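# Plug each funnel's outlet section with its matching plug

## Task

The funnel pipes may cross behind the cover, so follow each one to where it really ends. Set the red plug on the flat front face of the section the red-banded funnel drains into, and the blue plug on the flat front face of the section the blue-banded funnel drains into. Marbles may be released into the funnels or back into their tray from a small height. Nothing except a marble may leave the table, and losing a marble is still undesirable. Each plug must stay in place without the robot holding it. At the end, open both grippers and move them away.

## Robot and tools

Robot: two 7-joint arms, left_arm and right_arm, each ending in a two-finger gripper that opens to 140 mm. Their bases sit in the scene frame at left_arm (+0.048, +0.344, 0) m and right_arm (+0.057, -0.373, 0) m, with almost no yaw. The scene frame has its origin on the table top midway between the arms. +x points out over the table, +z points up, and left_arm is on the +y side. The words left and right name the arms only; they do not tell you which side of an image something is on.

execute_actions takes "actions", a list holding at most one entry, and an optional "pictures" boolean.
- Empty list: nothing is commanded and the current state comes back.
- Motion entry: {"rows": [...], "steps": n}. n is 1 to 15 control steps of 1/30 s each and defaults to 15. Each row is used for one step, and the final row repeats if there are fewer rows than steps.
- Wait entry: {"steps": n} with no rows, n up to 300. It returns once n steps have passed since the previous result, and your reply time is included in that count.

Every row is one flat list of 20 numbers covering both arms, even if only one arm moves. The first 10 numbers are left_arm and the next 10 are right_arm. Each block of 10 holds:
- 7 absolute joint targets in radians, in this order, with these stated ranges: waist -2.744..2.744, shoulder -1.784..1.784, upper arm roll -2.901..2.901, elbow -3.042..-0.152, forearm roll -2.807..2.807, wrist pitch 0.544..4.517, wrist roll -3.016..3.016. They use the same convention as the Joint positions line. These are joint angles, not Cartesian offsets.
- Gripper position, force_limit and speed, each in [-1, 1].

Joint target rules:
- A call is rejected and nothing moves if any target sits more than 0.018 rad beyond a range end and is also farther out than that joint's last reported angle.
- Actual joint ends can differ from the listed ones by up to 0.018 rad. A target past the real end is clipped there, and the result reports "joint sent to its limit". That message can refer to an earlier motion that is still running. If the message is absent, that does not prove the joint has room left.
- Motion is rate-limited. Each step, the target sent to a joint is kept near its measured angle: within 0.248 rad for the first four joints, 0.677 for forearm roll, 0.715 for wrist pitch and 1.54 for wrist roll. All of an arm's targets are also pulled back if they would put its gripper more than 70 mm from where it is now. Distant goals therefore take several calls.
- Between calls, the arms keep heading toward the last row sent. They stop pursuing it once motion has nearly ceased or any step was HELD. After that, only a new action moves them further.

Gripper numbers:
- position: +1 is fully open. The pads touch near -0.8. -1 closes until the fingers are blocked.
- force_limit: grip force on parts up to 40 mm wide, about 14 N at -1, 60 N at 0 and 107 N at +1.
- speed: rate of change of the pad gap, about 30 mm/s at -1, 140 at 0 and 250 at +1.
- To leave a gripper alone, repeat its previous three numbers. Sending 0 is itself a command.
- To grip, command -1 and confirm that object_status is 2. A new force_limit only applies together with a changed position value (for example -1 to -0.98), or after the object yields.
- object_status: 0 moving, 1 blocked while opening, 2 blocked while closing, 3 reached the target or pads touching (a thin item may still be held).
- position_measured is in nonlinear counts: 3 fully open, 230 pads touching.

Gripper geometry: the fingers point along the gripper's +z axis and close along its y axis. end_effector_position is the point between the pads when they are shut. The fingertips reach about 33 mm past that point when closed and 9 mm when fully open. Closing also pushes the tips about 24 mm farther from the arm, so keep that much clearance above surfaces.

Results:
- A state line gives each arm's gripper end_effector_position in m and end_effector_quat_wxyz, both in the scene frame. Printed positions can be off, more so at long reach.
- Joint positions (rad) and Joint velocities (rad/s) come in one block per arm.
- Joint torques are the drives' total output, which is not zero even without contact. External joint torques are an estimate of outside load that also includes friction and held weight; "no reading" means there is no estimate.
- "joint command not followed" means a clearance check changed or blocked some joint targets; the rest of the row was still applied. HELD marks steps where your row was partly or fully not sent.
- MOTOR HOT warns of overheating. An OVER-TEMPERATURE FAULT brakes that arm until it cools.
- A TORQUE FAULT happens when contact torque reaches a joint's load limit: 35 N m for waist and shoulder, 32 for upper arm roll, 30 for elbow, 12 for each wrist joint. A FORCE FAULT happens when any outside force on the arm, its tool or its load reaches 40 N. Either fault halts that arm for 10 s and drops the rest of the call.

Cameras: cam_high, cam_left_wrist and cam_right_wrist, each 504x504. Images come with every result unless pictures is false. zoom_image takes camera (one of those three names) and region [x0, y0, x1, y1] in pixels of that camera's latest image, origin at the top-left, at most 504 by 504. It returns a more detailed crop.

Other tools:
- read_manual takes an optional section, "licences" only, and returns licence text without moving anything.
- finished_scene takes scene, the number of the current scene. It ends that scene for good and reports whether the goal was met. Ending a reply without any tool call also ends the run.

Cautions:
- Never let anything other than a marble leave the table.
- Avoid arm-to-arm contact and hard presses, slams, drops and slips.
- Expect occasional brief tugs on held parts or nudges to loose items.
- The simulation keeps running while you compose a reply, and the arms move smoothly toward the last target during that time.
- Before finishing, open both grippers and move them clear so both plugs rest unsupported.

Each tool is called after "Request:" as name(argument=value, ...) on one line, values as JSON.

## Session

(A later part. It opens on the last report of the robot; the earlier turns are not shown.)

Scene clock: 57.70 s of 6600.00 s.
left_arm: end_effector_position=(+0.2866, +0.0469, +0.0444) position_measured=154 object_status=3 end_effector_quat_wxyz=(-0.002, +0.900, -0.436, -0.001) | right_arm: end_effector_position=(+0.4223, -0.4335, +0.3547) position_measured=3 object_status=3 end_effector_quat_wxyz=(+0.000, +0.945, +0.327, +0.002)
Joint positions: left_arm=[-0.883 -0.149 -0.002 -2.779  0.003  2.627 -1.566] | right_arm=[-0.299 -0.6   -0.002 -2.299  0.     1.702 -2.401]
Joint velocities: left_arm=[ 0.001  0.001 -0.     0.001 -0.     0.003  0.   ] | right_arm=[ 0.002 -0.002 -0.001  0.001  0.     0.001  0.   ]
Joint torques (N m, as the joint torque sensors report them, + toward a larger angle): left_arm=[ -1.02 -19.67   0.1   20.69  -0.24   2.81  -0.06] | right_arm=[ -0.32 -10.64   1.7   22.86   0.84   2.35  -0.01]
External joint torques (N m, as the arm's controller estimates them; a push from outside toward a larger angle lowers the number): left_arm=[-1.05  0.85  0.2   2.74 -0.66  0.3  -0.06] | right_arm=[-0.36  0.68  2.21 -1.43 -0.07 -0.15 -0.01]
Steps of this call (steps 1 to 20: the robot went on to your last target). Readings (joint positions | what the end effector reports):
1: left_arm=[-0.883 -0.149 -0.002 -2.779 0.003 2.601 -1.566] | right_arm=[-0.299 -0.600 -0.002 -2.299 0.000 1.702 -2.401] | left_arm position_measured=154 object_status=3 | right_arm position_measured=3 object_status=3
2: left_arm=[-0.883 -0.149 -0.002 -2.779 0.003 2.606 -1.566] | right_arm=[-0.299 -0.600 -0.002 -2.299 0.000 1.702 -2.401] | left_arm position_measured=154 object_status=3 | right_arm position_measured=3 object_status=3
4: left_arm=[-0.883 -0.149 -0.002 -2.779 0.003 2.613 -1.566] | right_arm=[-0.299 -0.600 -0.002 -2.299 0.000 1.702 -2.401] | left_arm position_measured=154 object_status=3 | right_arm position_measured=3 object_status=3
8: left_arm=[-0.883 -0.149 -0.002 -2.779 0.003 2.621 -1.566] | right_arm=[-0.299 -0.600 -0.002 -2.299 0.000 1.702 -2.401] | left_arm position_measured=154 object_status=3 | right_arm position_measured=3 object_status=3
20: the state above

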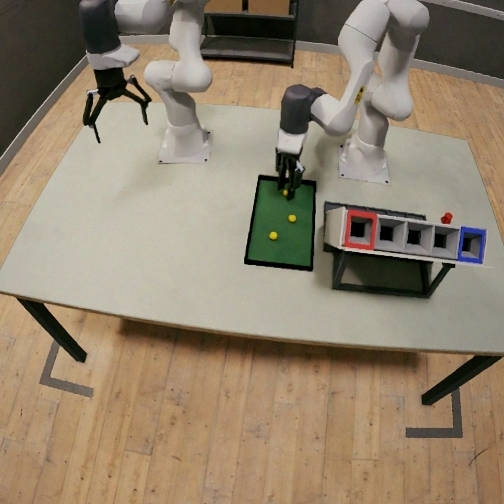

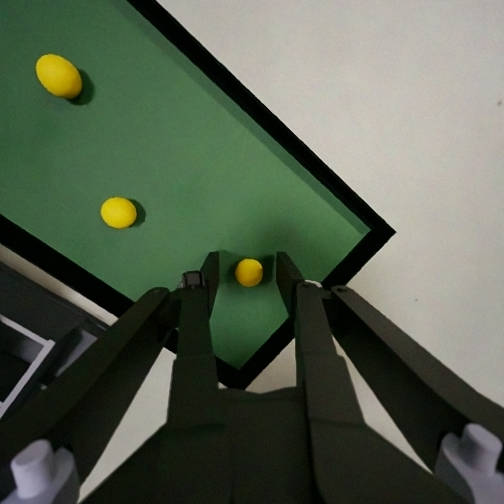

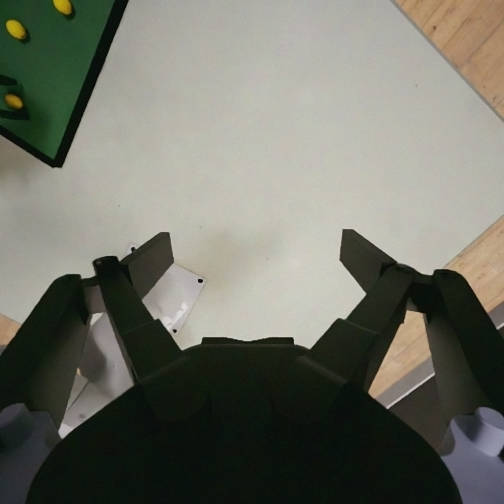

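Request:
execute_actions(actions=[{"rows":[[-0.885,-0.14,0,-2.78,0,2.64,-1.57,-1,-0.8,-0.3,-0.3,-0.6,0,-2.3,0,1.7,-2.405,1,-0.5,0]]}], pictures=false)

Request:
execute_actions(actions=[{"rows":[[-0.885,-0.396,0,-2.678,0,2.282,-1.57,-1,-0.8,-0.3,-0.3,-0.6,0,-2.3,0,1.7,-2.405,1,-0.5,0]]}], pictures=false)

Request:
execute_actions(actions=[{"rows":[[-0.885,-0.3,0,-1.75,0,1.45,-1.57,-1,-0.8,-0.3,-0.3,-0.6,0,-2.3,0,1.7,-2.405,1,-0.5,0]]}], pictures=false)

Request:
execute_actions(actions=[{"steps":20}])

Scene clock: 63.00 s of 6600.00 s.
left_arm: end_effector_position=(+0.2873, +0.0459, +0.0427) position_measured=196 object_status=2 end_effector_quat_wxyz=(-0.001, +0.900, -0.436, +0.000) | right_arm: end_effector_position=(+0.4223, -0.4335, +0.3547) position_measured=3 object_status=3 end_effector_quat_wxyz=(+0.000, +0.945, +0.327, +0.002)
Joint positions: left_arm=[-0.883 -0.142 -0.002 -2.779  0.003  2.637 -1.566] | right_arm=[-0.299 -0.6   -0.002 -2.299  0.     1.702 -2.401]
Joint velocities: left_arm=[-0.001  0.001  0.002  0.002  0.001  0.003 -0.002] | right_arm=[ 0.001 -0.001 -0.001 -0.001  0.001  0.001 -0.001]
Joint torques (N m, as the joint torque sensors report them, + toward a larger angle): left_arm=[ -1.69 -19.26   0.7   19.54  -0.29   2.94  -0.06] | right_arm=[ -1.01 -11.06   1.63  22.76   0.8    2.4    0.07]
External joint torques (N m, as the arm's controller estimates them; a push from outside toward a larger angle lowers the number): left_arm=[-1.69  1.44  0.83  1.61 -0.71  0.41 -0.06] | right_arm=[-1.    0.2   2.2  -1.48 -0.1  -0.09  0.07]
Steps of this call (steps 1 to 15: the robot went on to your last target; steps 16 to 90: nothing new was sent; then 1.80 s passed at rest; steps 91 to 105: all 15 steps of this action). Readings (joint positions | what the end effector reports):
91: left_arm=[-0.883 -0.148 -0.002 -2.779 0.003 2.629 -1.566] | right_arm=[-0.299 -0.600 -0.002 -2.299 0.000 1.702 -2.401] | left_arm position_measured=154 object_status=0 | right_arm position_measured=3 object_status=3
92: left_arm=[-0.883 -0.146 -0.002 -2.779 0.003 2.631 -1.566] | right_arm=[-0.299 -0.600 -0.002 -2.299 0.000 1.702 -2.401] | left_arm position_measured=159 object_status=0 | right_arm position_measured=3 object_status=3
94: left_arm=[-0.883 -0.144 -0.002 -2.779 0.003 2.633 -1.566] | right_arm=[-0.299 -0.600 -0.002 -2.299 0.000 1.702 -2.401] | left_arm position_measured=171 object_status=0 | right_arm position_measured=3 object_status=3
98: left_arm=[-0.883 -0.142 -0.002 -2.779 0.003 2.635 -1.566] | right_arm=[-0.299 -0.600 -0.002 -2.299 0.000 1.702 -2.401] | left_arm position_measured=194 object_status=0 | right_arm position_measured=3 object_status=3
105: the state above

Scene clock: 63.50 s of 6600.00 s.
left_arm: end_effector_position=(+0.2958, +0.0360, +0.1527) position_measured=196 object_status=2 end_effector_quat_wxyz=(+0.004, +0.900, -0.435, +0.013) | right_arm: end_effector_position=(+0.4223, -0.4335, +0.3547) position_measured=3 object_status=3 end_effector_quat_wxyz=(+0.000, +0.945, +0.327, +0.002)
Joint positions: left_arm=[-0.883 -0.397 -0.001 -2.677  0.003  2.307 -1.566] | right_arm=[-0.299 -0.6   -0.002 -2.299  0.     1.702 -2.401]
Joint velocities: left_arm=[ 0.001  0.001 -0.    -0.004  0.001 -0.138 -0.   ] | right_arm=[-0.    -0.    -0.001  0.001 -0.     0.001 -0.001]
Joint torques (N m, as the joint torque sensors report them, + toward a larger angle): left_arm=[ -1.55 -15.4    0.41  23.96  -0.09   2.35  -0.06] | right_arm=[ -1.09 -11.22   1.54  22.31   0.89   2.34  -0.01]
External joint torques (N m, as the arm's controller estimates them; a push from outside toward a larger angle lowers the number): left_arm=[-1.53  1.09  0.8   1.21 -0.76 -0.32 -0.06] | right_arm=[-1.05 -0.07  2.13 -1.87 -0.01 -0.15 -0.01]
Steps of this call (steps 1 to 15: all 15 steps of this action). Readings (joint positions | what the end effector reports):
1: left_arm=[-0.883 -0.167 -0.002 -2.773 0.003 2.591 -1.566] | right_arm=[-0.299 -0.600 -0.002 -2.299 0.000 1.702 -2.401] | left_arm position_measured=196 object_status=2 | right_arm position_measured=3 object_status=3
2: left_arm=[-0.883 -0.212 -0.002 -2.760 0.003 2.549 -1.566] | right_arm=[-0.299 -0.600 -0.002 -2.299 0.000 1.702 -2.401] | left_arm position_measured=196 object_status=2 | right_arm position_measured=3 object_status=3
4: left_arm=[-0.883 -0.306 -0.001 -2.717 0.003 2.469 -1.566] | right_arm=[-0.299 -0.600 -0.002 -2.299 0.000 1.702 -2.401] | left_arm position_measured=196 object_status=2 | right_arm position_measured=3 object_status=3
8: left_arm=[-0.883 -0.393 -0.001 -2.673 0.003 2.375 -1.566] | right_arm=[-0.299 -0.600 -0.002 -2.299 0.000 1.702 -2.401] | left_arm position_measured=196 object_status=2 | right_arm position_measured=3 object_status=3
15: the state above

Scene clock: 64.00 s of 6600.00 s.
left_arm: end_effector_position=(+0.3293, -0.0053, +0.3971) position_measured=196 object_status=2 end_effector_quat_wxyz=(-0.010, +0.900, -0.434, -0.018) | right_arm: end_effector_position=(+0.4223, -0.4335, +0.3547) position_measured=3 object_status=3 end_effector_quat_wxyz=(+0.000, +0.945, +0.327, +0.002)
Joint positions: left_arm=[-0.883 -0.298 -0.001 -1.928  0.003  1.588 -1.566] | right_arm=[-0.299 -0.6   -0.002 -2.299  0.     1.702 -2.401]
Joint velocities: left_arm=[ 0.001 -0.026 -0.     1.556 -0.    -0.492  0.001] | right_arm=[ 0.001  0.001 -0.001 -0.001 -0.001 -0.     0.   ]
Joint torques (N m, as the joint torque sensors report them, + toward a larger angle): left_arm=[ -1.21 -20.54   0.35  19.28   0.39   0.51   0.09] | right_arm=[ -0.73 -10.62   1.87  23.47   0.67   2.38  -0.05]
External joint torques (N m, as the arm's controller estimates them; a push from outside toward a larger angle lowers the number): left_arm=[-1.3   0.51  0.54  3.52 -0.48 -0.46  0.1 ] | right_arm=[-0.74  0.41  2.41 -0.62 -0.23 -0.1  -0.05]
Steps of this call (steps 1 to 15: all 15 steps of this action). Readings (joint positions | what the end effector reports):
1: left_arm=[-0.883 -0.383 -0.001 -2.646 0.003 2.240 -1.566] | right_arm=[-0.299 -0.600 -0.002 -2.299 0.000 1.702 -2.401] | left_arm position_measured=196 object_status=2 | right_arm position_measured=3 object_status=3
2: left_arm=[-0.883 -0.366 -0.001 -2.606 0.003 2.173 -1.566] | right_arm=[-0.299 -0.600 -0.002 -2.299 0.000 1.702 -2.401] | left_arm position_measured=196 object_status=2 | right_arm position_measured=3 object_status=3
4: left_arm=[-0.883 -0.343 -0.001 -2.525 0.003 2.044 -1.566] | right_arm=[-0.299 -0.600 -0.002 -2.299 0.000 1.702 -2.401] | left_arm position_measured=196 object_status=2 | right_arm position_measured=3 object_status=3
8: left_arm=[-0.883 -0.309 -0.001 -2.323 0.003 1.805 -1.566] | right_arm=[-0.299 -0.600 -0.002 -2.299 0.000 1.702 -2.401] | left_arm position_measured=196 object_status=2 | right_arm position_measured=3 object_status=3
15: the state above

Scene clock: 64.67 s of 6600.00 s.
left_arm: end_effector_position=(+0.3276, -0.0032, +0.4697) position_measured=196 object_status=2 end_effector_quat_wxyz=(-0.000, +0.901, -0.434, +0.003) | right_arm: end_effector_position=(+0.4223, -0.4335, +0.3547) position_measured=3 object_status=3 end_effector_quat_wxyz=(+0.000, +0.945, +0.327, +0.002)
Joint positions: left_arm=[-0.883 -0.301 -0.001 -1.751  0.003  1.455 -1.566] | right_arm=[-0.299 -0.6   -0.002 -2.299  0.     1.702 -2.401]
Joint velocities: left_arm=[ 0.001 -0.001  0.    -0.     0.    -0.017 -0.001] | right_arm=[ 0.001  0.001 -0.    -0.001 -0.    -0.     0.001]
Joint torques (N m, as the joint torque sensors report them, + toward a larger angle): left_arm=[ -1.26 -18.6   -0.13  24.45   0.14   2.29  -0.08] | right_arm=[ -0.72 -10.75   1.16  22.86   0.83   2.4   -0.17]
External joint torques (N m, as the arm's controller estimates them; a push from outside toward a larger angle lowers the number): left_arm=[-1.3   1.38  0.11  1.65 -0.74 -0.25 -0.08] | right_arm=[-0.72  0.25  1.7  -1.22 -0.07 -0.07 -0.17]
Steps of this call (steps 1 to 20: the robot went on to your last target). Readings (joint positions | what the end effector reports):
1: left_arm=[-0.883 -0.298 -0.001 -1.872 0.003 1.565 -1.566] | right_arm=[-0.299 -0.600 -0.002 -2.299 0.000 1.702 -2.401] | left_arm position_measured=196 object_status=2 | right_arm position_measured=3 object_status=3
2: left_arm=[-0.883 -0.301 -0.001 -1.827 0.003 1.547 -1.566] | right_arm=[-0.299 -0.600 -0.002 -2.299 0.000 1.702 -2.401] | left_arm position_measured=196 object_status=2 | right_arm position_measured=3 object_status=3
4: left_arm=[-0.883 -0.310 -0.001 -1.775 0.003 1.520 -1.566] | right_arm=[-0.299 -0.600 -0.002 -2.299 0.000 1.702 -2.401] | left_arm position_measured=196 object_status=2 | right_arm position_measured=3 object_status=3
8: left_arm=[-0.883 -0.311 -0.001 -1.751 0.003 1.485 -1.566] | right_arm=[-0.299 -0.600 -0.002 -2.299 0.000 1.702 -2.401] | left_arm position_measured=196 object_status=2 | right_arm position_measured=3 object_status=3
20: the state above

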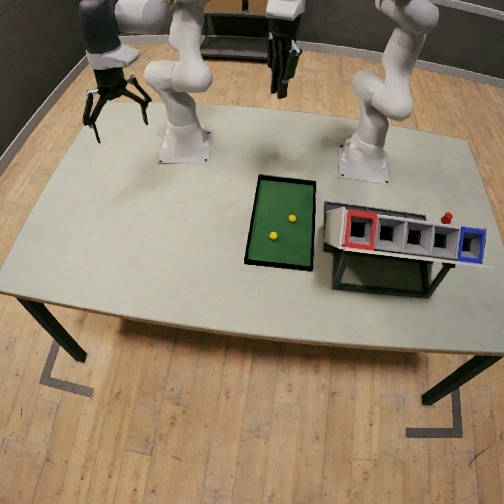

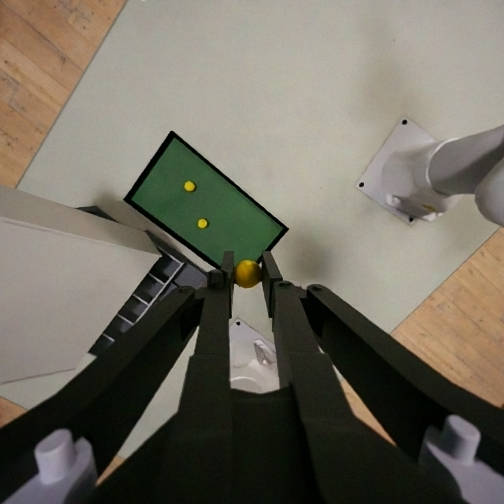

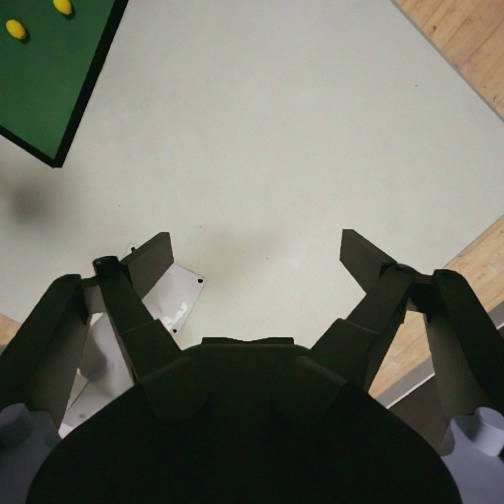

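Request:
execute_actions(actions=[{"rows":[[-0.156,0,0,-1.4,0,1.4,-1.73,-1,-0.8,-0.3,-0.3,-0.6,0,-2.3,0,1.7,-2.405,1,-0.5,0]]}], pictures=false)

Request:
execute_actions(actions=[{"rows":[[-0.156,0.1,0,-1.31,0,1.41,-1.73,-1,-0.8,-0.3,-0.3,-0.6,0,-2.3,0,1.7,-2.405,1,-0.5,0],[-0.156,0.1,0,-1.31,0,1.41,-1.73,-1,-0.8,-0.3,-0.3,-0.6,0,-2.3,0,1.7,-2.405,1,-0.5,0],[-0.156,0.1,0,-1.31,0,1.41,-1.73,-1,-0.8,-0.3,-0.3,-0.6,0,-2.3,0,1.7,-2.405,1,-0.5,0],[-0.156,0.2,0,-1.23,0,1.43,-1.73,-1,-0.8,-0.3,-0.3,-0.6,0,-2.3,0,1.7,-2.405,1,-0.5,0],[-0.156,0.2,0,-1.23,0,1.43,-1.73,-1,-0.8,-0.3,-0.3,-0.6,0,-2.3,0,1.7,-2.405,1,-0.5,0],[-0.156,0.2,0,-1.23,0,1.43,-1.73,-1,-0.8,-0.3,-0.3,-0.6,0,-2.3,0,1.7,-2.405,1,-0.5,0],[-0.156,0.294,0,-1.161,0,1.455,-1.73,-1,-0.8,-0.3,-0.3,-0.6,0,-2.3,0,1.7,-2.405,1,-0.5,0]]}], pictures=false)

Request:
execute_actions(actions=[{"steps":20}])

Scene clock: 70.70 s of 6600.00 s.
left_arm: end_effector_position=(+0.5532, +0.1734, +0.4719) position_measured=196 object_status=2 end_effector_quat_wxyz=(+0.000, +0.993, -0.121, +0.001) | right_arm: end_effector_position=(+0.4223, -0.4335, +0.3547) position_measured=3 object_status=3 end_effector_quat_wxyz=(+0.000, +0.945, +0.327, +0.002)
Joint positions: left_arm=[-0.31  -0.013 -0.005 -1.431 -0.001  1.418 -1.654] | right_arm=[-0.299 -0.6   -0.002 -2.299  0.     1.702 -2.401]
Joint velocities: left_arm=[ 1.121  0.132  0.107  0.183 -0.001 -0.038 -0.145] | right_arm=[-0.     0.     0.     0.     0.002  0.    -0.001]
Joint torques (N m, as the joint torque sensors report them, + toward a larger angle): left_arm=[ -2.37 -32.72  -2.98  25.86   0.84   1.77  -0.16] | right_arm=[ -0.79 -11.26   1.61  22.78   0.82   2.23   0.01]
External joint torques (N m, as the arm's controller estimates them; a push from outside toward a larger angle lowers the number): left_arm=[ 2.23  0.63  1.04  2.93 -0.05 -0.4  -0.17] | right_arm=[-0.81 -0.17  2.13 -1.36 -0.09 -0.25  0.01]
Steps of this call (steps 1 to 15: the robot went on to your last target; steps 16 to 90: nothing new was sent; then 2.53 s passed at rest; steps 91 to 105: all 15 steps of this action). Readings (joint positions | what the end effector reports):
91: left_arm=[-0.853 -0.276 -0.014 -1.712 -0.000 1.442 -1.574] | right_arm=[-0.299 -0.600 -0.002 -2.299 0.000 1.702 -2.401] | left_arm position_measured=196 object_status=2 | right_arm position_measured=3 object_status=3
92: left_arm=[-0.818 -0.240 -0.018 -1.668 -0.000 1.440 -1.582] | right_arm=[-0.299 -0.600 -0.002 -2.299 0.000 1.702 -2.401] | left_arm position_measured=196 object_status=2 | right_arm position_measured=3 object_status=3
94: left_arm=[-0.745 -0.171 -0.017 -1.592 -0.001 1.436 -1.595] | right_arm=[-0.299 -0.600 -0.002 -2.299 0.000 1.702 -2.401] | left_arm position_measured=196 object_status=2 | right_arm position_measured=3 object_status=3
98: left_arm=[-0.591 -0.076 -0.013 -1.497 -0.001 1.429 -1.620] | right_arm=[-0.299 -0.600 -0.002 -2.299 0.000 1.702 -2.401] | left_arm position_measured=196 object_status=2 | right_arm position_measured=3 object_status=3
105: the state above

Scene clock: 71.20 s of 6600.00 s.
left_arm: end_effector_position=(+0.6654, +0.2419, +0.4086) position_measured=196 object_status=2 end_effector_quat_wxyz=(-0.003, +1.000, -0.012, -0.014) | right_arm: end_effector_position=(+0.4223, -0.4335, +0.3547) position_measured=3 object_status=3 end_effector_quat_wxyz=(+0.000, +0.945, +0.327, +0.002)
Joint positions: left_arm=[-0.156  0.302  0.002 -1.172  0.001  1.446 -1.712] | right_arm=[-0.299 -0.6   -0.002 -2.299  0.     1.702 -2.401]
Joint velocities: left_arm=[-0.    -0.015 -0.002  0.09   0.     0.033 -0.048] | right_arm=[-0.001  0.001  0.     0.001 -0.002 -0.001  0.   ]
Joint torques (N m, as the joint torque sensors report them, + toward a larger angle): left_arm=[ -0.69 -44.14  -0.11  26.29   0.58   2.92   0.01] | right_arm=[  0.06 -11.42   1.47  23.5    0.84   2.34  -0.04]
External joint torques (N m, as the arm's controller estimates them; a push from outside toward a larger angle lowers the number): left_arm=[-0.84 -0.29 -0.51  2.3  -0.37  0.41  0.01] | right_arm=[ 0.12 -0.27  2.08 -0.68 -0.05 -0.15 -0.04]
Steps of this call (steps 1 to 15: all 15 steps of this action). Readings (joint positions | what the end effector reports):
1: left_arm=[-0.272 0.005 -0.003 -1.403 -0.001 1.415 -1.659] | right_arm=[-0.299 -0.600 -0.002 -2.299 0.000 1.702 -2.401] | left_arm position_measured=196 object_status=2 | right_arm position_measured=3 object_status=3
2: left_arm=[-0.236 0.030 -0.002 -1.371 -0.001 1.415 -1.666] | right_arm=[-0.299 -0.600 -0.002 -2.299 0.000 1.702 -2.401] | left_arm position_measured=196 object_status=2 | right_arm position_measured=3 object_status=3
4: left_arm=[-0.185 0.087 0.007 -1.309 0.000 1.416 -1.678] | right_arm=[-0.299 -0.600 -0.002 -2.299 0.000 1.702 -2.401] | left_arm position_measured=196 object_status=2 | right_arm position_measured=3 object_status=3
8: left_arm=[-0.156 0.222 0.009 -1.206 0.001 1.433 -1.695] | right_arm=[-0.299 -0.600 -0.002 -2.299 0.000 1.702 -2.401] | left_arm position_measured=196 object_status=2 | right_arm position_measured=3 object_status=3
15: the state above

Scene clock: 71.87 s of 6600.00 s.
left_arm: end_effector_position=(+0.6686, +0.2413, +0.4180) position_measured=196 object_status=2 end_effector_quat_wxyz=(-0.001, +1.000, -0.005, -0.002) | right_arm: end_effector_position=(+0.4223, -0.4335, +0.3547) position_measured=3 object_status=3 end_effector_quat_wxyz=(+0.000, +0.945, +0.327, +0.002)
Joint positions: left_arm=[-0.156  0.295  0.002 -1.162  0.001  1.452 -1.724] | right_arm=[-0.299 -0.6   -0.002 -2.299  0.     1.702 -2.401]
Joint velocities: left_arm=[-0.001  0.001 -0.001 -0.001 -0.     0.    -0.007] | right_arm=[-0.001 -0.001 -0.     0.001 -0.     0.001  0.   ]
Joint torques (N m, as the joint torque sensors report them, + toward a larger angle): left_arm=[ -0.28 -41.34  -0.77  25.36   0.61   2.92  -0.15] | right_arm=[ -0.59 -10.88   1.75  22.31   0.75   2.31  -0.07]
External joint torques (N m, as the arm's controller estimates them; a push from outside toward a larger angle lowers the number): left_arm=[-0.15 -0.97 -0.98  2.49 -0.26  0.41 -0.15] | right_arm=[-0.61  0.46  2.27 -2.01 -0.15 -0.2  -0.07]
Steps of this call (steps 1 to 20: the robot went on to your last target). Readings (joint positions | what the end effector reports):
1: left_arm=[-0.156 0.301 0.002 -1.169 0.001 1.447 -1.713] | right_arm=[-0.299 -0.600 -0.002 -2.299 0.000 1.702 -2.401] | left_arm position_measured=196 object_status=2 | right_arm position_measured=3 object_status=3
2: left_arm=[-0.156 0.299 0.002 -1.167 0.001 1.448 -1.714] | right_arm=[-0.299 -0.600 -0.002 -2.299 0.000 1.702 -2.401] | left_arm position_measured=196 object_status=2 | right_arm position_measured=3 object_status=3
4: left_arm=[-0.156 0.297 0.002 -1.164 0.001 1.450 -1.717] | right_arm=[-0.299 -0.600 -0.002 -2.299 0.000 1.702 -2.401] | left_arm position_measured=196 object_status=2 | right_arm position_measured=3 object_status=3
8: left_arm=[-0.156 0.295 0.002 -1.162 0.001 1.451 -1.720] | right_arm=[-0.299 -0.600 -0.002 -2.299 0.000 1.702 -2.401] | left_arm position_measured=196 object_status=2 | right_arm position_measured=3 object_status=3
20: the state above

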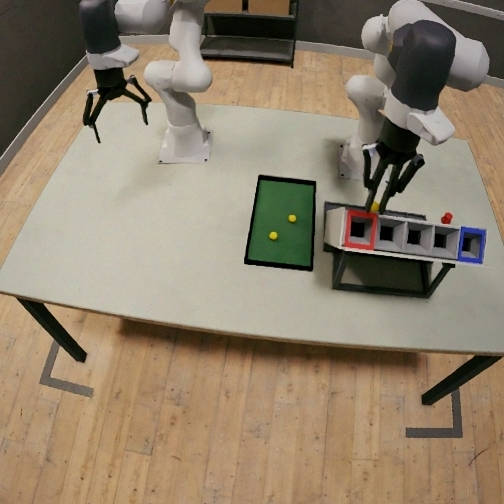

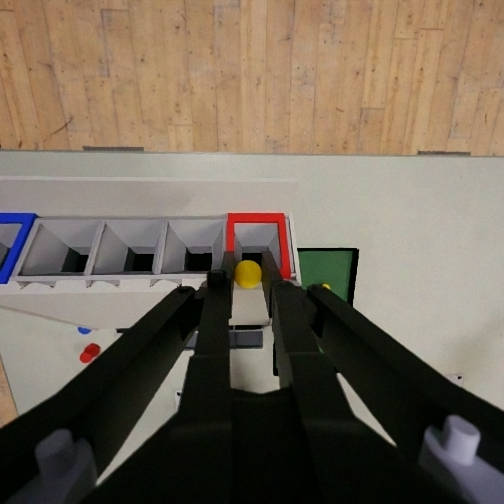

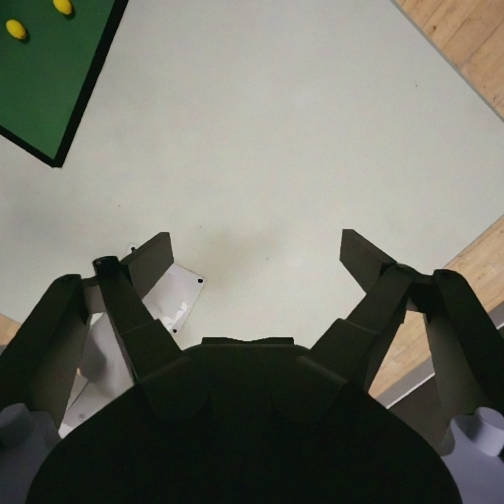

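Request:
execute_actions(actions=[{"rows":[[-0.174,0.278,0,-1.276,0,1.554,-1.75,-1,-0.8,-0.3,-0.3,-0.6,0,-2.3,0,1.7,-2.405,1,-0.5,0]]}], pictures=false)

Request:
execute_actions(actions=[{"steps":10}])

Scene clock: 75.47 s of 6600.00 s.
left_arm: end_effector_position=(+0.6716, +0.2293, +0.3828) position_measured=196 object_status=2 end_effector_quat_wxyz=(-0.001, +1.000, -0.006, -0.005) | right_arm: end_effector_position=(+0.4223, -0.4335, +0.3547) position_measured=3 object_status=3 end_effector_quat_wxyz=(+0.000, +0.945, +0.327, +0.002)
Joint positions: left_arm=[-0.172  0.281  0.    -1.275  0.001  1.546 -1.742] | right_arm=[-0.299 -0.6   -0.002 -2.299  0.     1.702 -2.401]
Joint velocities: left_arm=[ 0.001 -0.008  0.    -0.    -0.001  0.033 -0.011] | right_arm=[ 0.001  0.001 -0.001  0.001 -0.001  0.001  0.001]
Joint torques (N m, as the joint torque sensors report them, + toward a larger angle): left_arm=[ -1.18 -41.44  -0.34  24.85   0.66   2.85  -0.08] | right_arm=[ -0.67 -11.21   1.85  22.83   0.73   2.31  -0.07]
External joint torques (N m, as the arm's controller estimates them; a push from outside toward a larger angle lowers the number): left_arm=[-1.15 -1.29 -0.6   1.55 -0.22  0.39 -0.08] | right_arm=[-0.68 -0.11  2.4  -1.36 -0.18 -0.19 -0.07]
Steps of this call (steps 1 to 15: the robot went on to your last target; steps 16 to 90: nothing new was sent; then 0.10 s passed at rest; steps 91 to 105: all 15 steps of this action). Readings (joint positions | what the end effector reports):
91: left_arm=[-0.158 0.284 0.002 -1.190 0.001 1.471 -1.728] | right_arm=[-0.299 -0.600 -0.002 -2.299 0.000 1.702 -2.401] | left_arm position_measured=196 object_status=2 | right_arm position_measured=3 object_status=3
92: left_arm=[-0.162 0.278 0.003 -1.216 0.001 1.486 -1.730] | right_arm=[-0.299 -0.600 -0.002 -2.299 0.000 1.702 -2.401] | left_arm position_measured=196 object_status=2 | right_arm position_measured=3 object_status=3
94: left_arm=[-0.168 0.278 0.001 -1.250 0.001 1.506 -1.733] | right_arm=[-0.299 -0.600 -0.002 -2.299 0.000 1.702 -2.401] | left_arm position_measured=196 object_status=2 | right_arm position_measured=3 object_status=3
98: left_arm=[-0.172 0.283 0.000 -1.274 0.001 1.530 -1.738] | right_arm=[-0.299 -0.600 -0.002 -2.299 0.000 1.702 -2.401] | left_arm position_measured=196 object_status=2 | right_arm position_measured=3 object_status=3
105: the state above

Scene clock: 75.80 s of 6600.00 s.
left_arm: end_effector_position=(+0.6730, +0.2290, +0.3834) position_measured=196 object_status=2 end_effector_quat_wxyz=(-0.001, +1.000, -0.004, -0.002) | right_arm: end_effector_position=(+0.4223, -0.4335, +0.3547) position_measured=3 object_status=3 end_effector_quat_wxyz=(+0.000, +0.945, +0.327, +0.002)
Joint positions: left_arm=[-0.172  0.28   0.    -1.275  0.001  1.55  -1.745] | right_arm=[-0.299 -0.6   -0.002 -2.299  0.     1.702 -2.401]
Joint velocities: left_arm=[ 0.    -0.    -0.001 -0.     0.     0.005 -0.004] | right_arm=[ 0.001 -0.001  0.001 -0.002  0.    -0.001  0.001]
Joint torques (N m, as the joint torque sensors report them, + toward a larger angle): left_arm=[ -1.14 -41.23  -0.12  24.81   0.64   2.96  -0.05] | right_arm=[ -0.42 -10.52   2.01  22.55   0.73   2.28  -0.08]
External joint torques (N m, as the arm's controller estimates them; a push from outside toward a larger angle lowers the number): left_arm=[-1.01 -0.77 -0.3   1.31 -0.24  0.45 -0.05] | right_arm=[-0.46  0.66  2.51 -1.63 -0.18 -0.2  -0.08]
Steps of this call (steps 1 to 10: the robot went on to your last target). Readings (joint positions | what the end effector reports):
1: left_arm=[-0.172 0.280 0.000 -1.275 0.001 1.547 -1.743] | right_arm=[-0.299 -0.600 -0.002 -2.299 0.000 1.702 -2.401] | left_arm position_measured=196 object_status=2 | right_arm position_measured=3 object_status=3
2: left_arm=[-0.172 0.280 0.000 -1.275 0.001 1.548 -1.743] | right_arm=[-0.299 -0.600 -0.002 -2.299 0.000 1.702 -2.401] | left_arm position_measured=196 object_status=2 | right_arm position_measured=3 object_status=3
4: left_arm=[-0.172 0.280 0.000 -1.275 0.001 1.549 -1.744] | right_arm=[-0.299 -0.600 -0.002 -2.299 0.000 1.702 -2.401] | left_arm position_measured=196 object_status=2 | right_arm position_measured=3 object_status=3
8: left_arm=[-0.172 0.280 0.000 -1.275 0.001 1.550 -1.744] | right_arm=[-0.299 -0.600 -0.002 -2.299 0.000 1.702 -2.401] | left_arm position_measured=196 object_status=2 | right_arm position_measured=3 object_status=3
10: the state above

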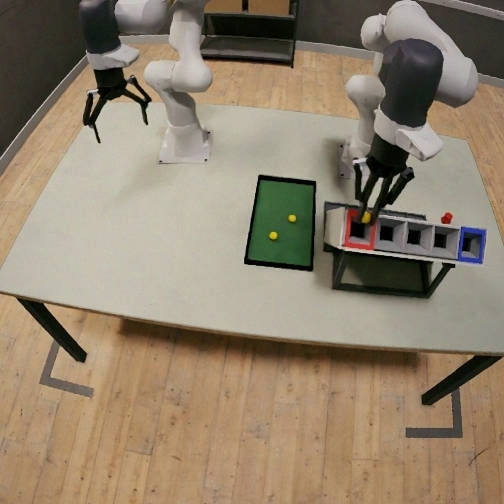

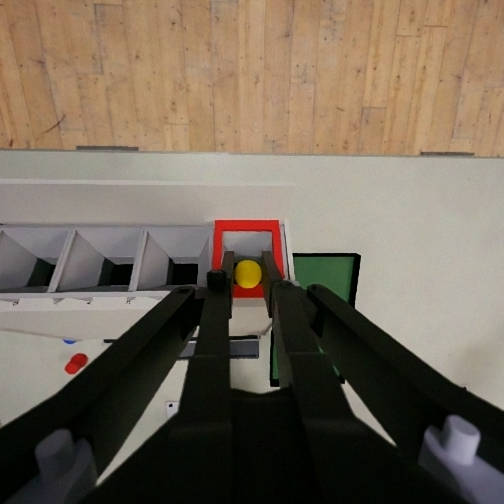

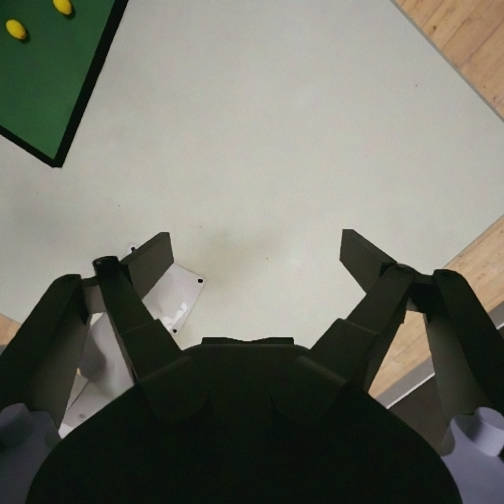

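Request:
execute_actions(actions=[{"rows":[[-0.174,0.278,0,-1.276,0,1.554,-1.75,-0.2,-0.8,0,-0.3,-0.6,0,-2.3,0,1.7,-2.405,1,-0.5,0]],"steps":10}], pictures=false)

Request:
execute_actions(actions=[{"rows":[[-0.25,0,0,-1.4,0,1.4,-1.7,-0.2,-0.8,0,-0.3,-0.6,0,-2.3,0,1.7,-2.405,1,-0.5,0]],"steps":10}], pictures=false)

Request:
execute_actions(actions=[{"rows":[[-0.646,-0.3,0,-1.75,0,1.45,-1.57,-0.2,-0.8,0,-0.3,-0.6,0,-2.3,0,1.7,-2.405,1,-0.5,0]]}])

Request:
execute_actions(actions=[{"rows":[[-0.646,-0.207,0,-2.497,0,2.29,-1.57,-0.2,-0.8,0,-0.3,-0.6,0,-2.3,0,1.7,-2.405,1,-0.5,0]]}], pictures=false)

Request:
execute_actions(actions=[{"steps":25}])

Scene clock: 82.40 s of 6600.00 s.
left_arm: end_effector_position=(+0.6733, +0.2289, +0.3835) position_measured=154 object_status=0 end_effector_quat_wxyz=(-0.001, +1.000, -0.004, -0.002) | right_arm: end_effector_position=(+0.4223, -0.4335, +0.3547) position_measured=3 object_status=3 end_effector_quat_wxyz=(+0.000, +0.945, +0.327, +0.001)
Joint positions: left_arm=[-0.172  0.28   0.    -1.275  0.001  1.551 -1.746] | right_arm=[-0.299 -0.6   -0.002 -2.299  0.     1.702 -2.401]
Joint velocities: left_arm=[ 0.001 -0.001 -0.     0.    -0.    -0.     0.   ] | right_arm=[-0.     0.     0.    -0.    -0.001  0.001 -0.001]
Joint torques (N m, as the joint torque sensors report them, + toward a larger angle): left_arm=[ -0.64 -41.5   -0.37  25.12   0.6    2.94  -0.05] | right_arm=[ -1.04 -11.13   1.74  23.27   0.85   2.4    0.  ]
External joint torques (N m, as the arm's controller estimates them; a push from outside toward a larger angle lowers the number): left_arm=[-0.62 -0.93 -0.63  1.57 -0.28  0.44 -0.04] | right_arm=[-1.03  0.14  2.31 -0.99 -0.05 -0.1   0.  ]
Steps of this call (steps 1 to 15: the robot went on to your last target; steps 16 to 90: nothing new was sent; then 3.27 s passed at rest; steps 91 to 100: all 10 steps of this action). Readings (joint positions | what the end effector reports):
91: left_arm=[-0.172 0.280 0.000 -1.275 0.001 1.551 -1.746] | right_arm=[-0.299 -0.600 -0.002 -2.299 0.000 1.702 -2.401] | left_arm position_measured=196 object_status=0 | right_arm position_measured=3 object_status=3
92: left_arm=[-0.172 0.280 0.000 -1.275 0.001 1.551 -1.746] | right_arm=[-0.299 -0.600 -0.002 -2.299 0.000 1.702 -2.401] | left_arm position_measured=194 object_status=0 | right_arm position_measured=3 object_status=3
94: left_arm=[-0.172 0.280 0.000 -1.275 0.001 1.551 -1.746] | right_arm=[-0.299 -0.600 -0.002 -2.299 0.000 1.702 -2.401] | left_arm position_measured=174 object_status=0 | right_arm position_measured=3 object_status=3
98: left_arm=[-0.172 0.280 0.000 -1.275 0.001 1.551 -1.746] | right_arm=[-0.299 -0.600 -0.002 -2.299 0.000 1.702 -2.401] | left_arm position_measured=154 object_status=0 | right_arm position_measured=3 object_status=3
100: the state above

Scene clock: 82.73 s of 6600.00 s.
left_arm: end_effector_position=(+0.5775, +0.2031, +0.4905) position_measured=154 object_status=3 end_effector_quat_wxyz=(+0.006, +0.998, -0.054, +0.028) | right_arm: end_effector_position=(+0.4223, -0.4335, +0.3547) position_measured=3 object_status=3 end_effector_quat_wxyz=(+0.000, +0.945, +0.327, +0.001)
Joint positions: left_arm=[-0.248 -0.004 -0.003 -1.383  0.001  1.436 -1.722] | right_arm=[-0.299 -0.6   -0.002 -2.299  0.     1.702 -2.401]
Joint velocities: left_arm=[-0.039 -0.273  0.     0.    -0.    -0.177  0.059] | right_arm=[ 0.    -0.     0.     0.001  0.    -0.    -0.001]
Joint torques (N m, as the joint torque sensors report them, + toward a larger angle): left_arm=[  0.76 -11.44   0.7   13.95   0.53   1.77   0.36] | right_arm=[ -1.52 -10.42   1.51  23.36   0.78   2.36  -0.1 ]
External joint torques (N m, as the arm's controller estimates them; a push from outside toward a larger angle lowers the number): left_arm=[-1.32  1.27 -1.68  0.65 -0.47 -0.43  0.36] | right_arm=[-1.57  0.79  2.   -0.89 -0.13 -0.14 -0.1 ]
Steps of this call (steps 1 to 10: all 10 steps of this action). Readings (joint positions | what the end effector reports):
1: left_arm=[-0.179 0.261 0.004 -1.301 0.001 1.541 -1.744] | right_arm=[-0.299 -0.600 -0.002 -2.299 0.000 1.702 -2.401] | left_arm position_measured=154 object_status=0 | right_arm position_measured=3 object_status=3
2: left_arm=[-0.188 0.231 0.005 -1.325 0.001 1.526 -1.742] | right_arm=[-0.299 -0.600 -0.002 -2.299 0.000 1.702 -2.401] | left_arm position_measured=154 object_status=0 | right_arm position_measured=3 object_status=3
4: left_arm=[-0.208 0.163 0.004 -1.357 0.001 1.500 -1.738] | right_arm=[-0.299 -0.600 -0.002 -2.299 0.000 1.702 -2.401] | left_arm position_measured=154 object_status=3 | right_arm position_measured=3 object_status=3
8: left_arm=[-0.242 0.027 -0.001 -1.383 0.001 1.450 -1.727] | right_arm=[-0.299 -0.600 -0.002 -2.299 0.000 1.702 -2.401] | left_arm position_measured=154 object_status=3 | right_arm position_measured=3 object_status=3
10: the state above

Scene clock: 83.23 s of 6600.00 s.
left_arm: end_effector_position=(+0.3991, +0.0706, +0.4703) position_measured=154 object_status=3 end_effector_quat_wxyz=(-0.001, +0.953, -0.302, +0.000) | right_arm: end_effector_position=(+0.4223, -0.4335, +0.3547) position_measured=3 object_status=3 end_effector_quat_wxyz=(+0.000, +0.945, +0.327, +0.001)
Joint positions: left_arm=[-0.643 -0.296 -0.008 -1.743  0.     1.446 -1.618] | right_arm=[-0.299 -0.6   -0.002 -2.299  0.     1.702 -2.401]
Joint velocities: left_arm=[-0.032 -0.032  0.056 -0.067 -0.001  0.004  0.147] | right_arm=[ 0.     0.    -0.001  0.001 -0.001  0.    -0.   ]
Joint torques (N m, as the joint torque sensors report them, + toward a larger angle): left_arm=[  0.25 -20.65   1.41  23.15   0.76   2.95   0.16] | right_arm=[ -0.84 -10.86   1.52  23.19   0.74   2.31  -0.14]
External joint torques (N m, as the arm's controller estimates them; a push from outside toward a larger angle lowers the number): left_arm=[-0.86 -1.38  0.33  0.48 -0.34  0.37  0.17] | right_arm=[-0.83  0.38  2.08 -1.08 -0.16 -0.19 -0.14]
Steps of this call (steps 1 to 15: all 15 steps of this action). Readings (joint positions | what the end effector reports):
1: left_arm=[-0.272 -0.032 0.010 -1.417 0.002 1.439 -1.716] | right_arm=[-0.299 -0.600 -0.002 -2.299 0.000 1.702 -2.401] | left_arm position_measured=154 object_status=3 | right_arm position_measured=3 object_status=3
2: left_arm=[-0.302 -0.065 0.013 -1.455 0.003 1.440 -1.709] | right_arm=[-0.299 -0.600 -0.002 -2.299 0.000 1.702 -2.401] | left_arm position_measured=154 object_status=3 | right_arm position_measured=3 object_status=3
4: left_arm=[-0.372 -0.131 0.012 -1.526 0.003 1.442 -1.697] | right_arm=[-0.299 -0.600 -0.002 -2.299 0.000 1.702 -2.401] | left_arm position_measured=154 object_status=3 | right_arm position_measured=3 object_status=3
8: left_arm=[-0.531 -0.233 0.005 -1.655 0.003 1.445 -1.669] | right_arm=[-0.299 -0.600 -0.002 -2.299 0.000 1.702 -2.401] | left_arm position_measured=154 object_status=3 | right_arm position_measured=3 object_status=3
15: the state above

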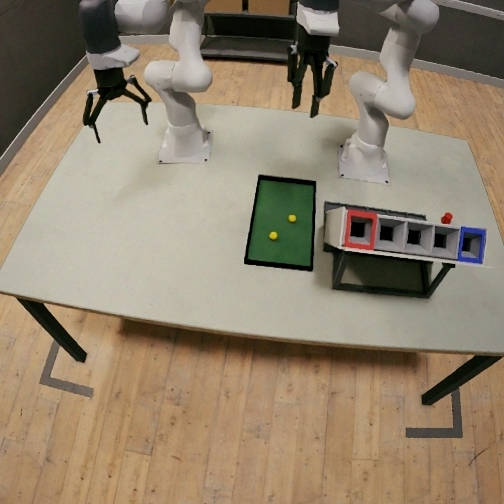

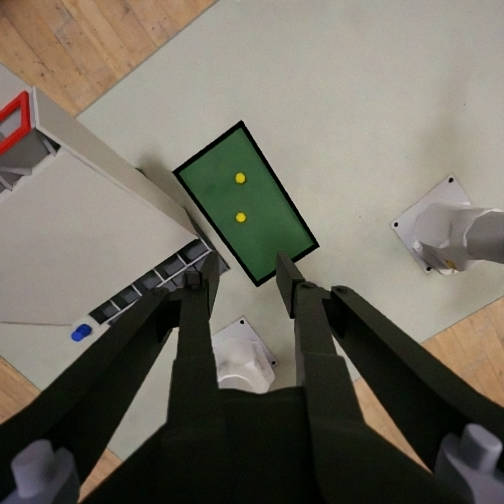

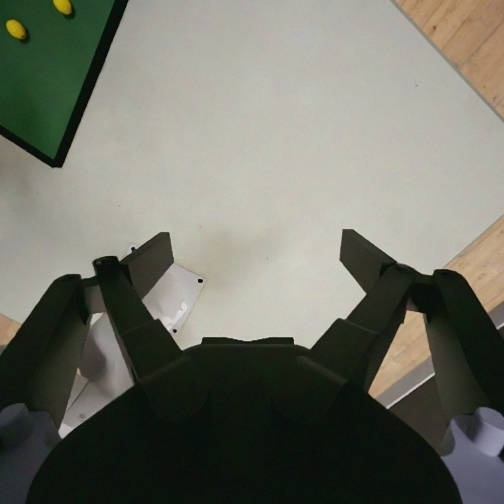

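Scene clock: 83.73 s of 6600.00 s.
left_arm: end_effector_position=(+0.4103, +0.0653, +0.1965) position_measured=154 object_status=3 end_effector_quat_wxyz=(-0.006, +0.950, -0.311, -0.016) | right_arm: end_effector_position=(+0.4223, -0.4335, +0.3547) position_measured=3 object_status=3 end_effector_quat_wxyz=(+0.000, +0.945, +0.327, +0.001)
Joint positions: left_arm=[-0.643 -0.212 -0.003 -2.363  0.     2.116 -1.593] | right_arm=[-0.299 -0.6   -0.002 -2.299  0.     1.702 -2.401]
Joint velocities: left_arm=[-0.007  0.102  0.009 -1.633 -0.001  0.907  0.059] | right_arm=[ 0.001 -0.001 -0.001 -0.001 -0.001 -0.     0.001]
Joint torques (N m, as the joint torque sensors report them, + toward a larger angle): left_arm=[ -2.35 -25.45   1.5   31.31   0.51   4.09   0.37] | right_arm=[ -1.26 -11.1    0.3   22.97   0.72   2.47  -0.08]
External joint torques (N m, as the arm's controller estimates them; a push from outside toward a larger angle lowers the number): left_arm=[-2.32  2.15  1.75 -0.13 -0.19  0.72  0.37] | right_arm=[-1.29  0.06  0.82 -1.2  -0.18 -0.02 -0.08]
Steps of this call (steps 1 to 15: all 15 steps of this action). Readings (joint positions | what the end effector reports):
1: left_arm=[-0.643 -0.299 -0.008 -1.761 0.000 1.487 -1.617] | right_arm=[-0.299 -0.600 -0.002 -2.299 0.000 1.702 -2.401] | left_arm position_measured=154 object_status=3 | right_arm position_measured=3 object_status=3
2: left_arm=[-0.643 -0.296 -0.007 -1.784 0.000 1.532 -1.615] | right_arm=[-0.299 -0.600 -0.002 -2.299 0.000 1.702 -2.401] | left_arm position_measured=154 object_status=3 | right_arm position_measured=3 object_status=3
4: left_arm=[-0.643 -0.281 -0.007 -1.839 0.000 1.626 -1.613] | right_arm=[-0.299 -0.600 -0.002 -2.299 0.000 1.702 -2.401] | left_arm position_measured=154 object_status=3 | right_arm position_measured=3 object_status=3
8: left_arm=[-0.643 -0.250 -0.005 -1.987 0.000 1.832 -1.606] | right_arm=[-0.299 -0.600 -0.002 -2.299 0.000 1.702 -2.401] | left_arm position_measured=154 object_status=3 | right_arm position_measured=3 object_status=3
15: the state above

Scene clock: 84.57 s of 6600.00 s.
left_arm: end_effector_position=(+0.4013, +0.0724, +0.1490) position_measured=154 object_status=3 end_effector_quat_wxyz=(-0.001, +0.947, -0.320, -0.002) | right_arm: end_effector_position=(+0.4223, -0.4335, +0.3547) position_measured=3 object_status=3 end_effector_quat_wxyz=(+0.000, +0.945, +0.327, +0.001)
Joint positions: left_arm=[-0.644 -0.205 -0.002 -2.496  0.     2.286 -1.575] | right_arm=[-0.299 -0.6   -0.002 -2.299  0.     1.702 -2.401]
Joint velocities: left_arm=[ 0.001  0.001  0.002  0.001 -0.     0.008  0.005] | right_arm=[-0.001 -0.    -0.001 -0.001 -0.     0.     0.   ]
Joint torques (N m, as the joint torque sensors report them, + toward a larger angle): left_arm=[ -1.77 -24.14   0.28  23.17   0.55   2.91   0.35] | right_arm=[ -0.76 -11.56   1.2   23.16   0.83   2.38  -0.01]
External joint torques (N m, as the arm's controller estimates them; a push from outside toward a larger angle lowers the number): left_arm=[-1.8  -1.37  0.45  0.96 -0.1   0.42  0.35] | right_arm=[-0.73 -0.43  1.79 -1.01 -0.07 -0.1  -0.01]
Steps of this call (steps 1 to 25: the robot went on to your last target). Readings (joint positions | what the end effector reports):
1: left_arm=[-0.643 -0.207 -0.002 -2.412 0.000 2.145 -1.591] | right_arm=[-0.299 -0.600 -0.002 -2.299 0.000 1.702 -2.401] | left_arm position_measured=154 object_status=3 | right_arm position_measured=3 object_status=3
2: left_arm=[-0.643 -0.202 -0.002 -2.447 0.000 2.167 -1.590] | right_arm=[-0.299 -0.600 -0.002 -2.299 0.000 1.702 -2.401] | left_arm position_measured=154 object_status=3 | right_arm position_measured=3 object_status=3
4: left_arm=[-0.643 -0.196 -0.002 -2.485 0.000 2.202 -1.587] | right_arm=[-0.299 -0.600 -0.002 -2.299 0.000 1.702 -2.401] | left_arm position_measured=154 object_status=3 | right_arm position_measured=3 object_status=3
8: left_arm=[-0.644 -0.201 -0.002 -2.496 0.000 2.248 -1.582] | right_arm=[-0.299 -0.600 -0.002 -2.299 0.000 1.702 -2.401] | left_arm position_measured=154 object_status=3 | right_arm position_measured=3 object_status=3
25: the state above

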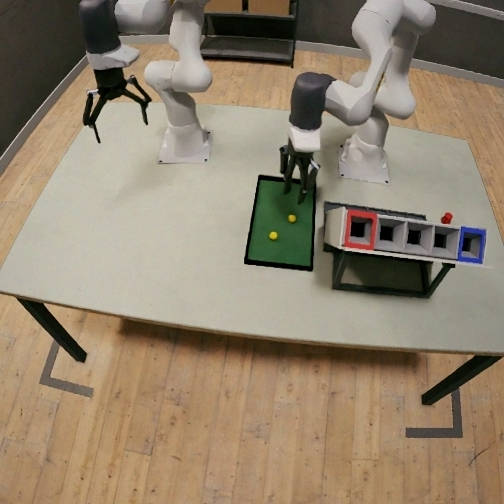

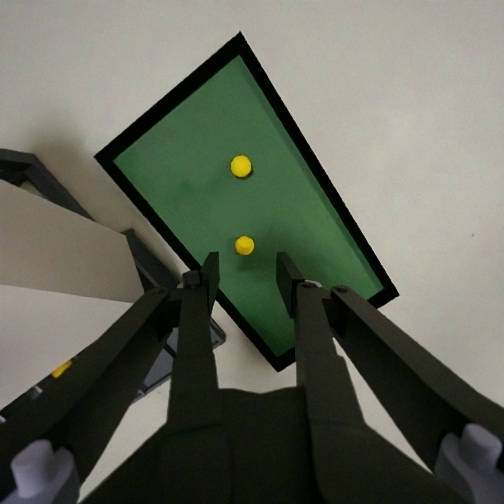

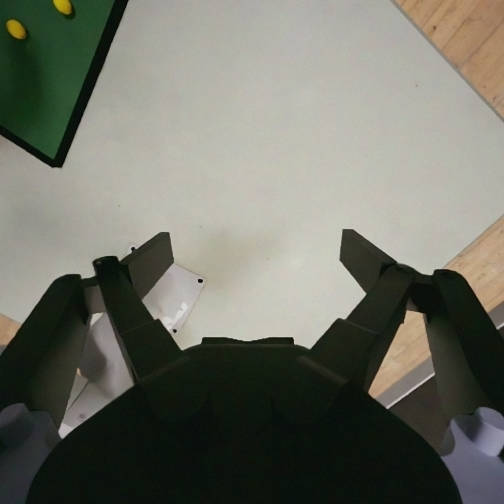

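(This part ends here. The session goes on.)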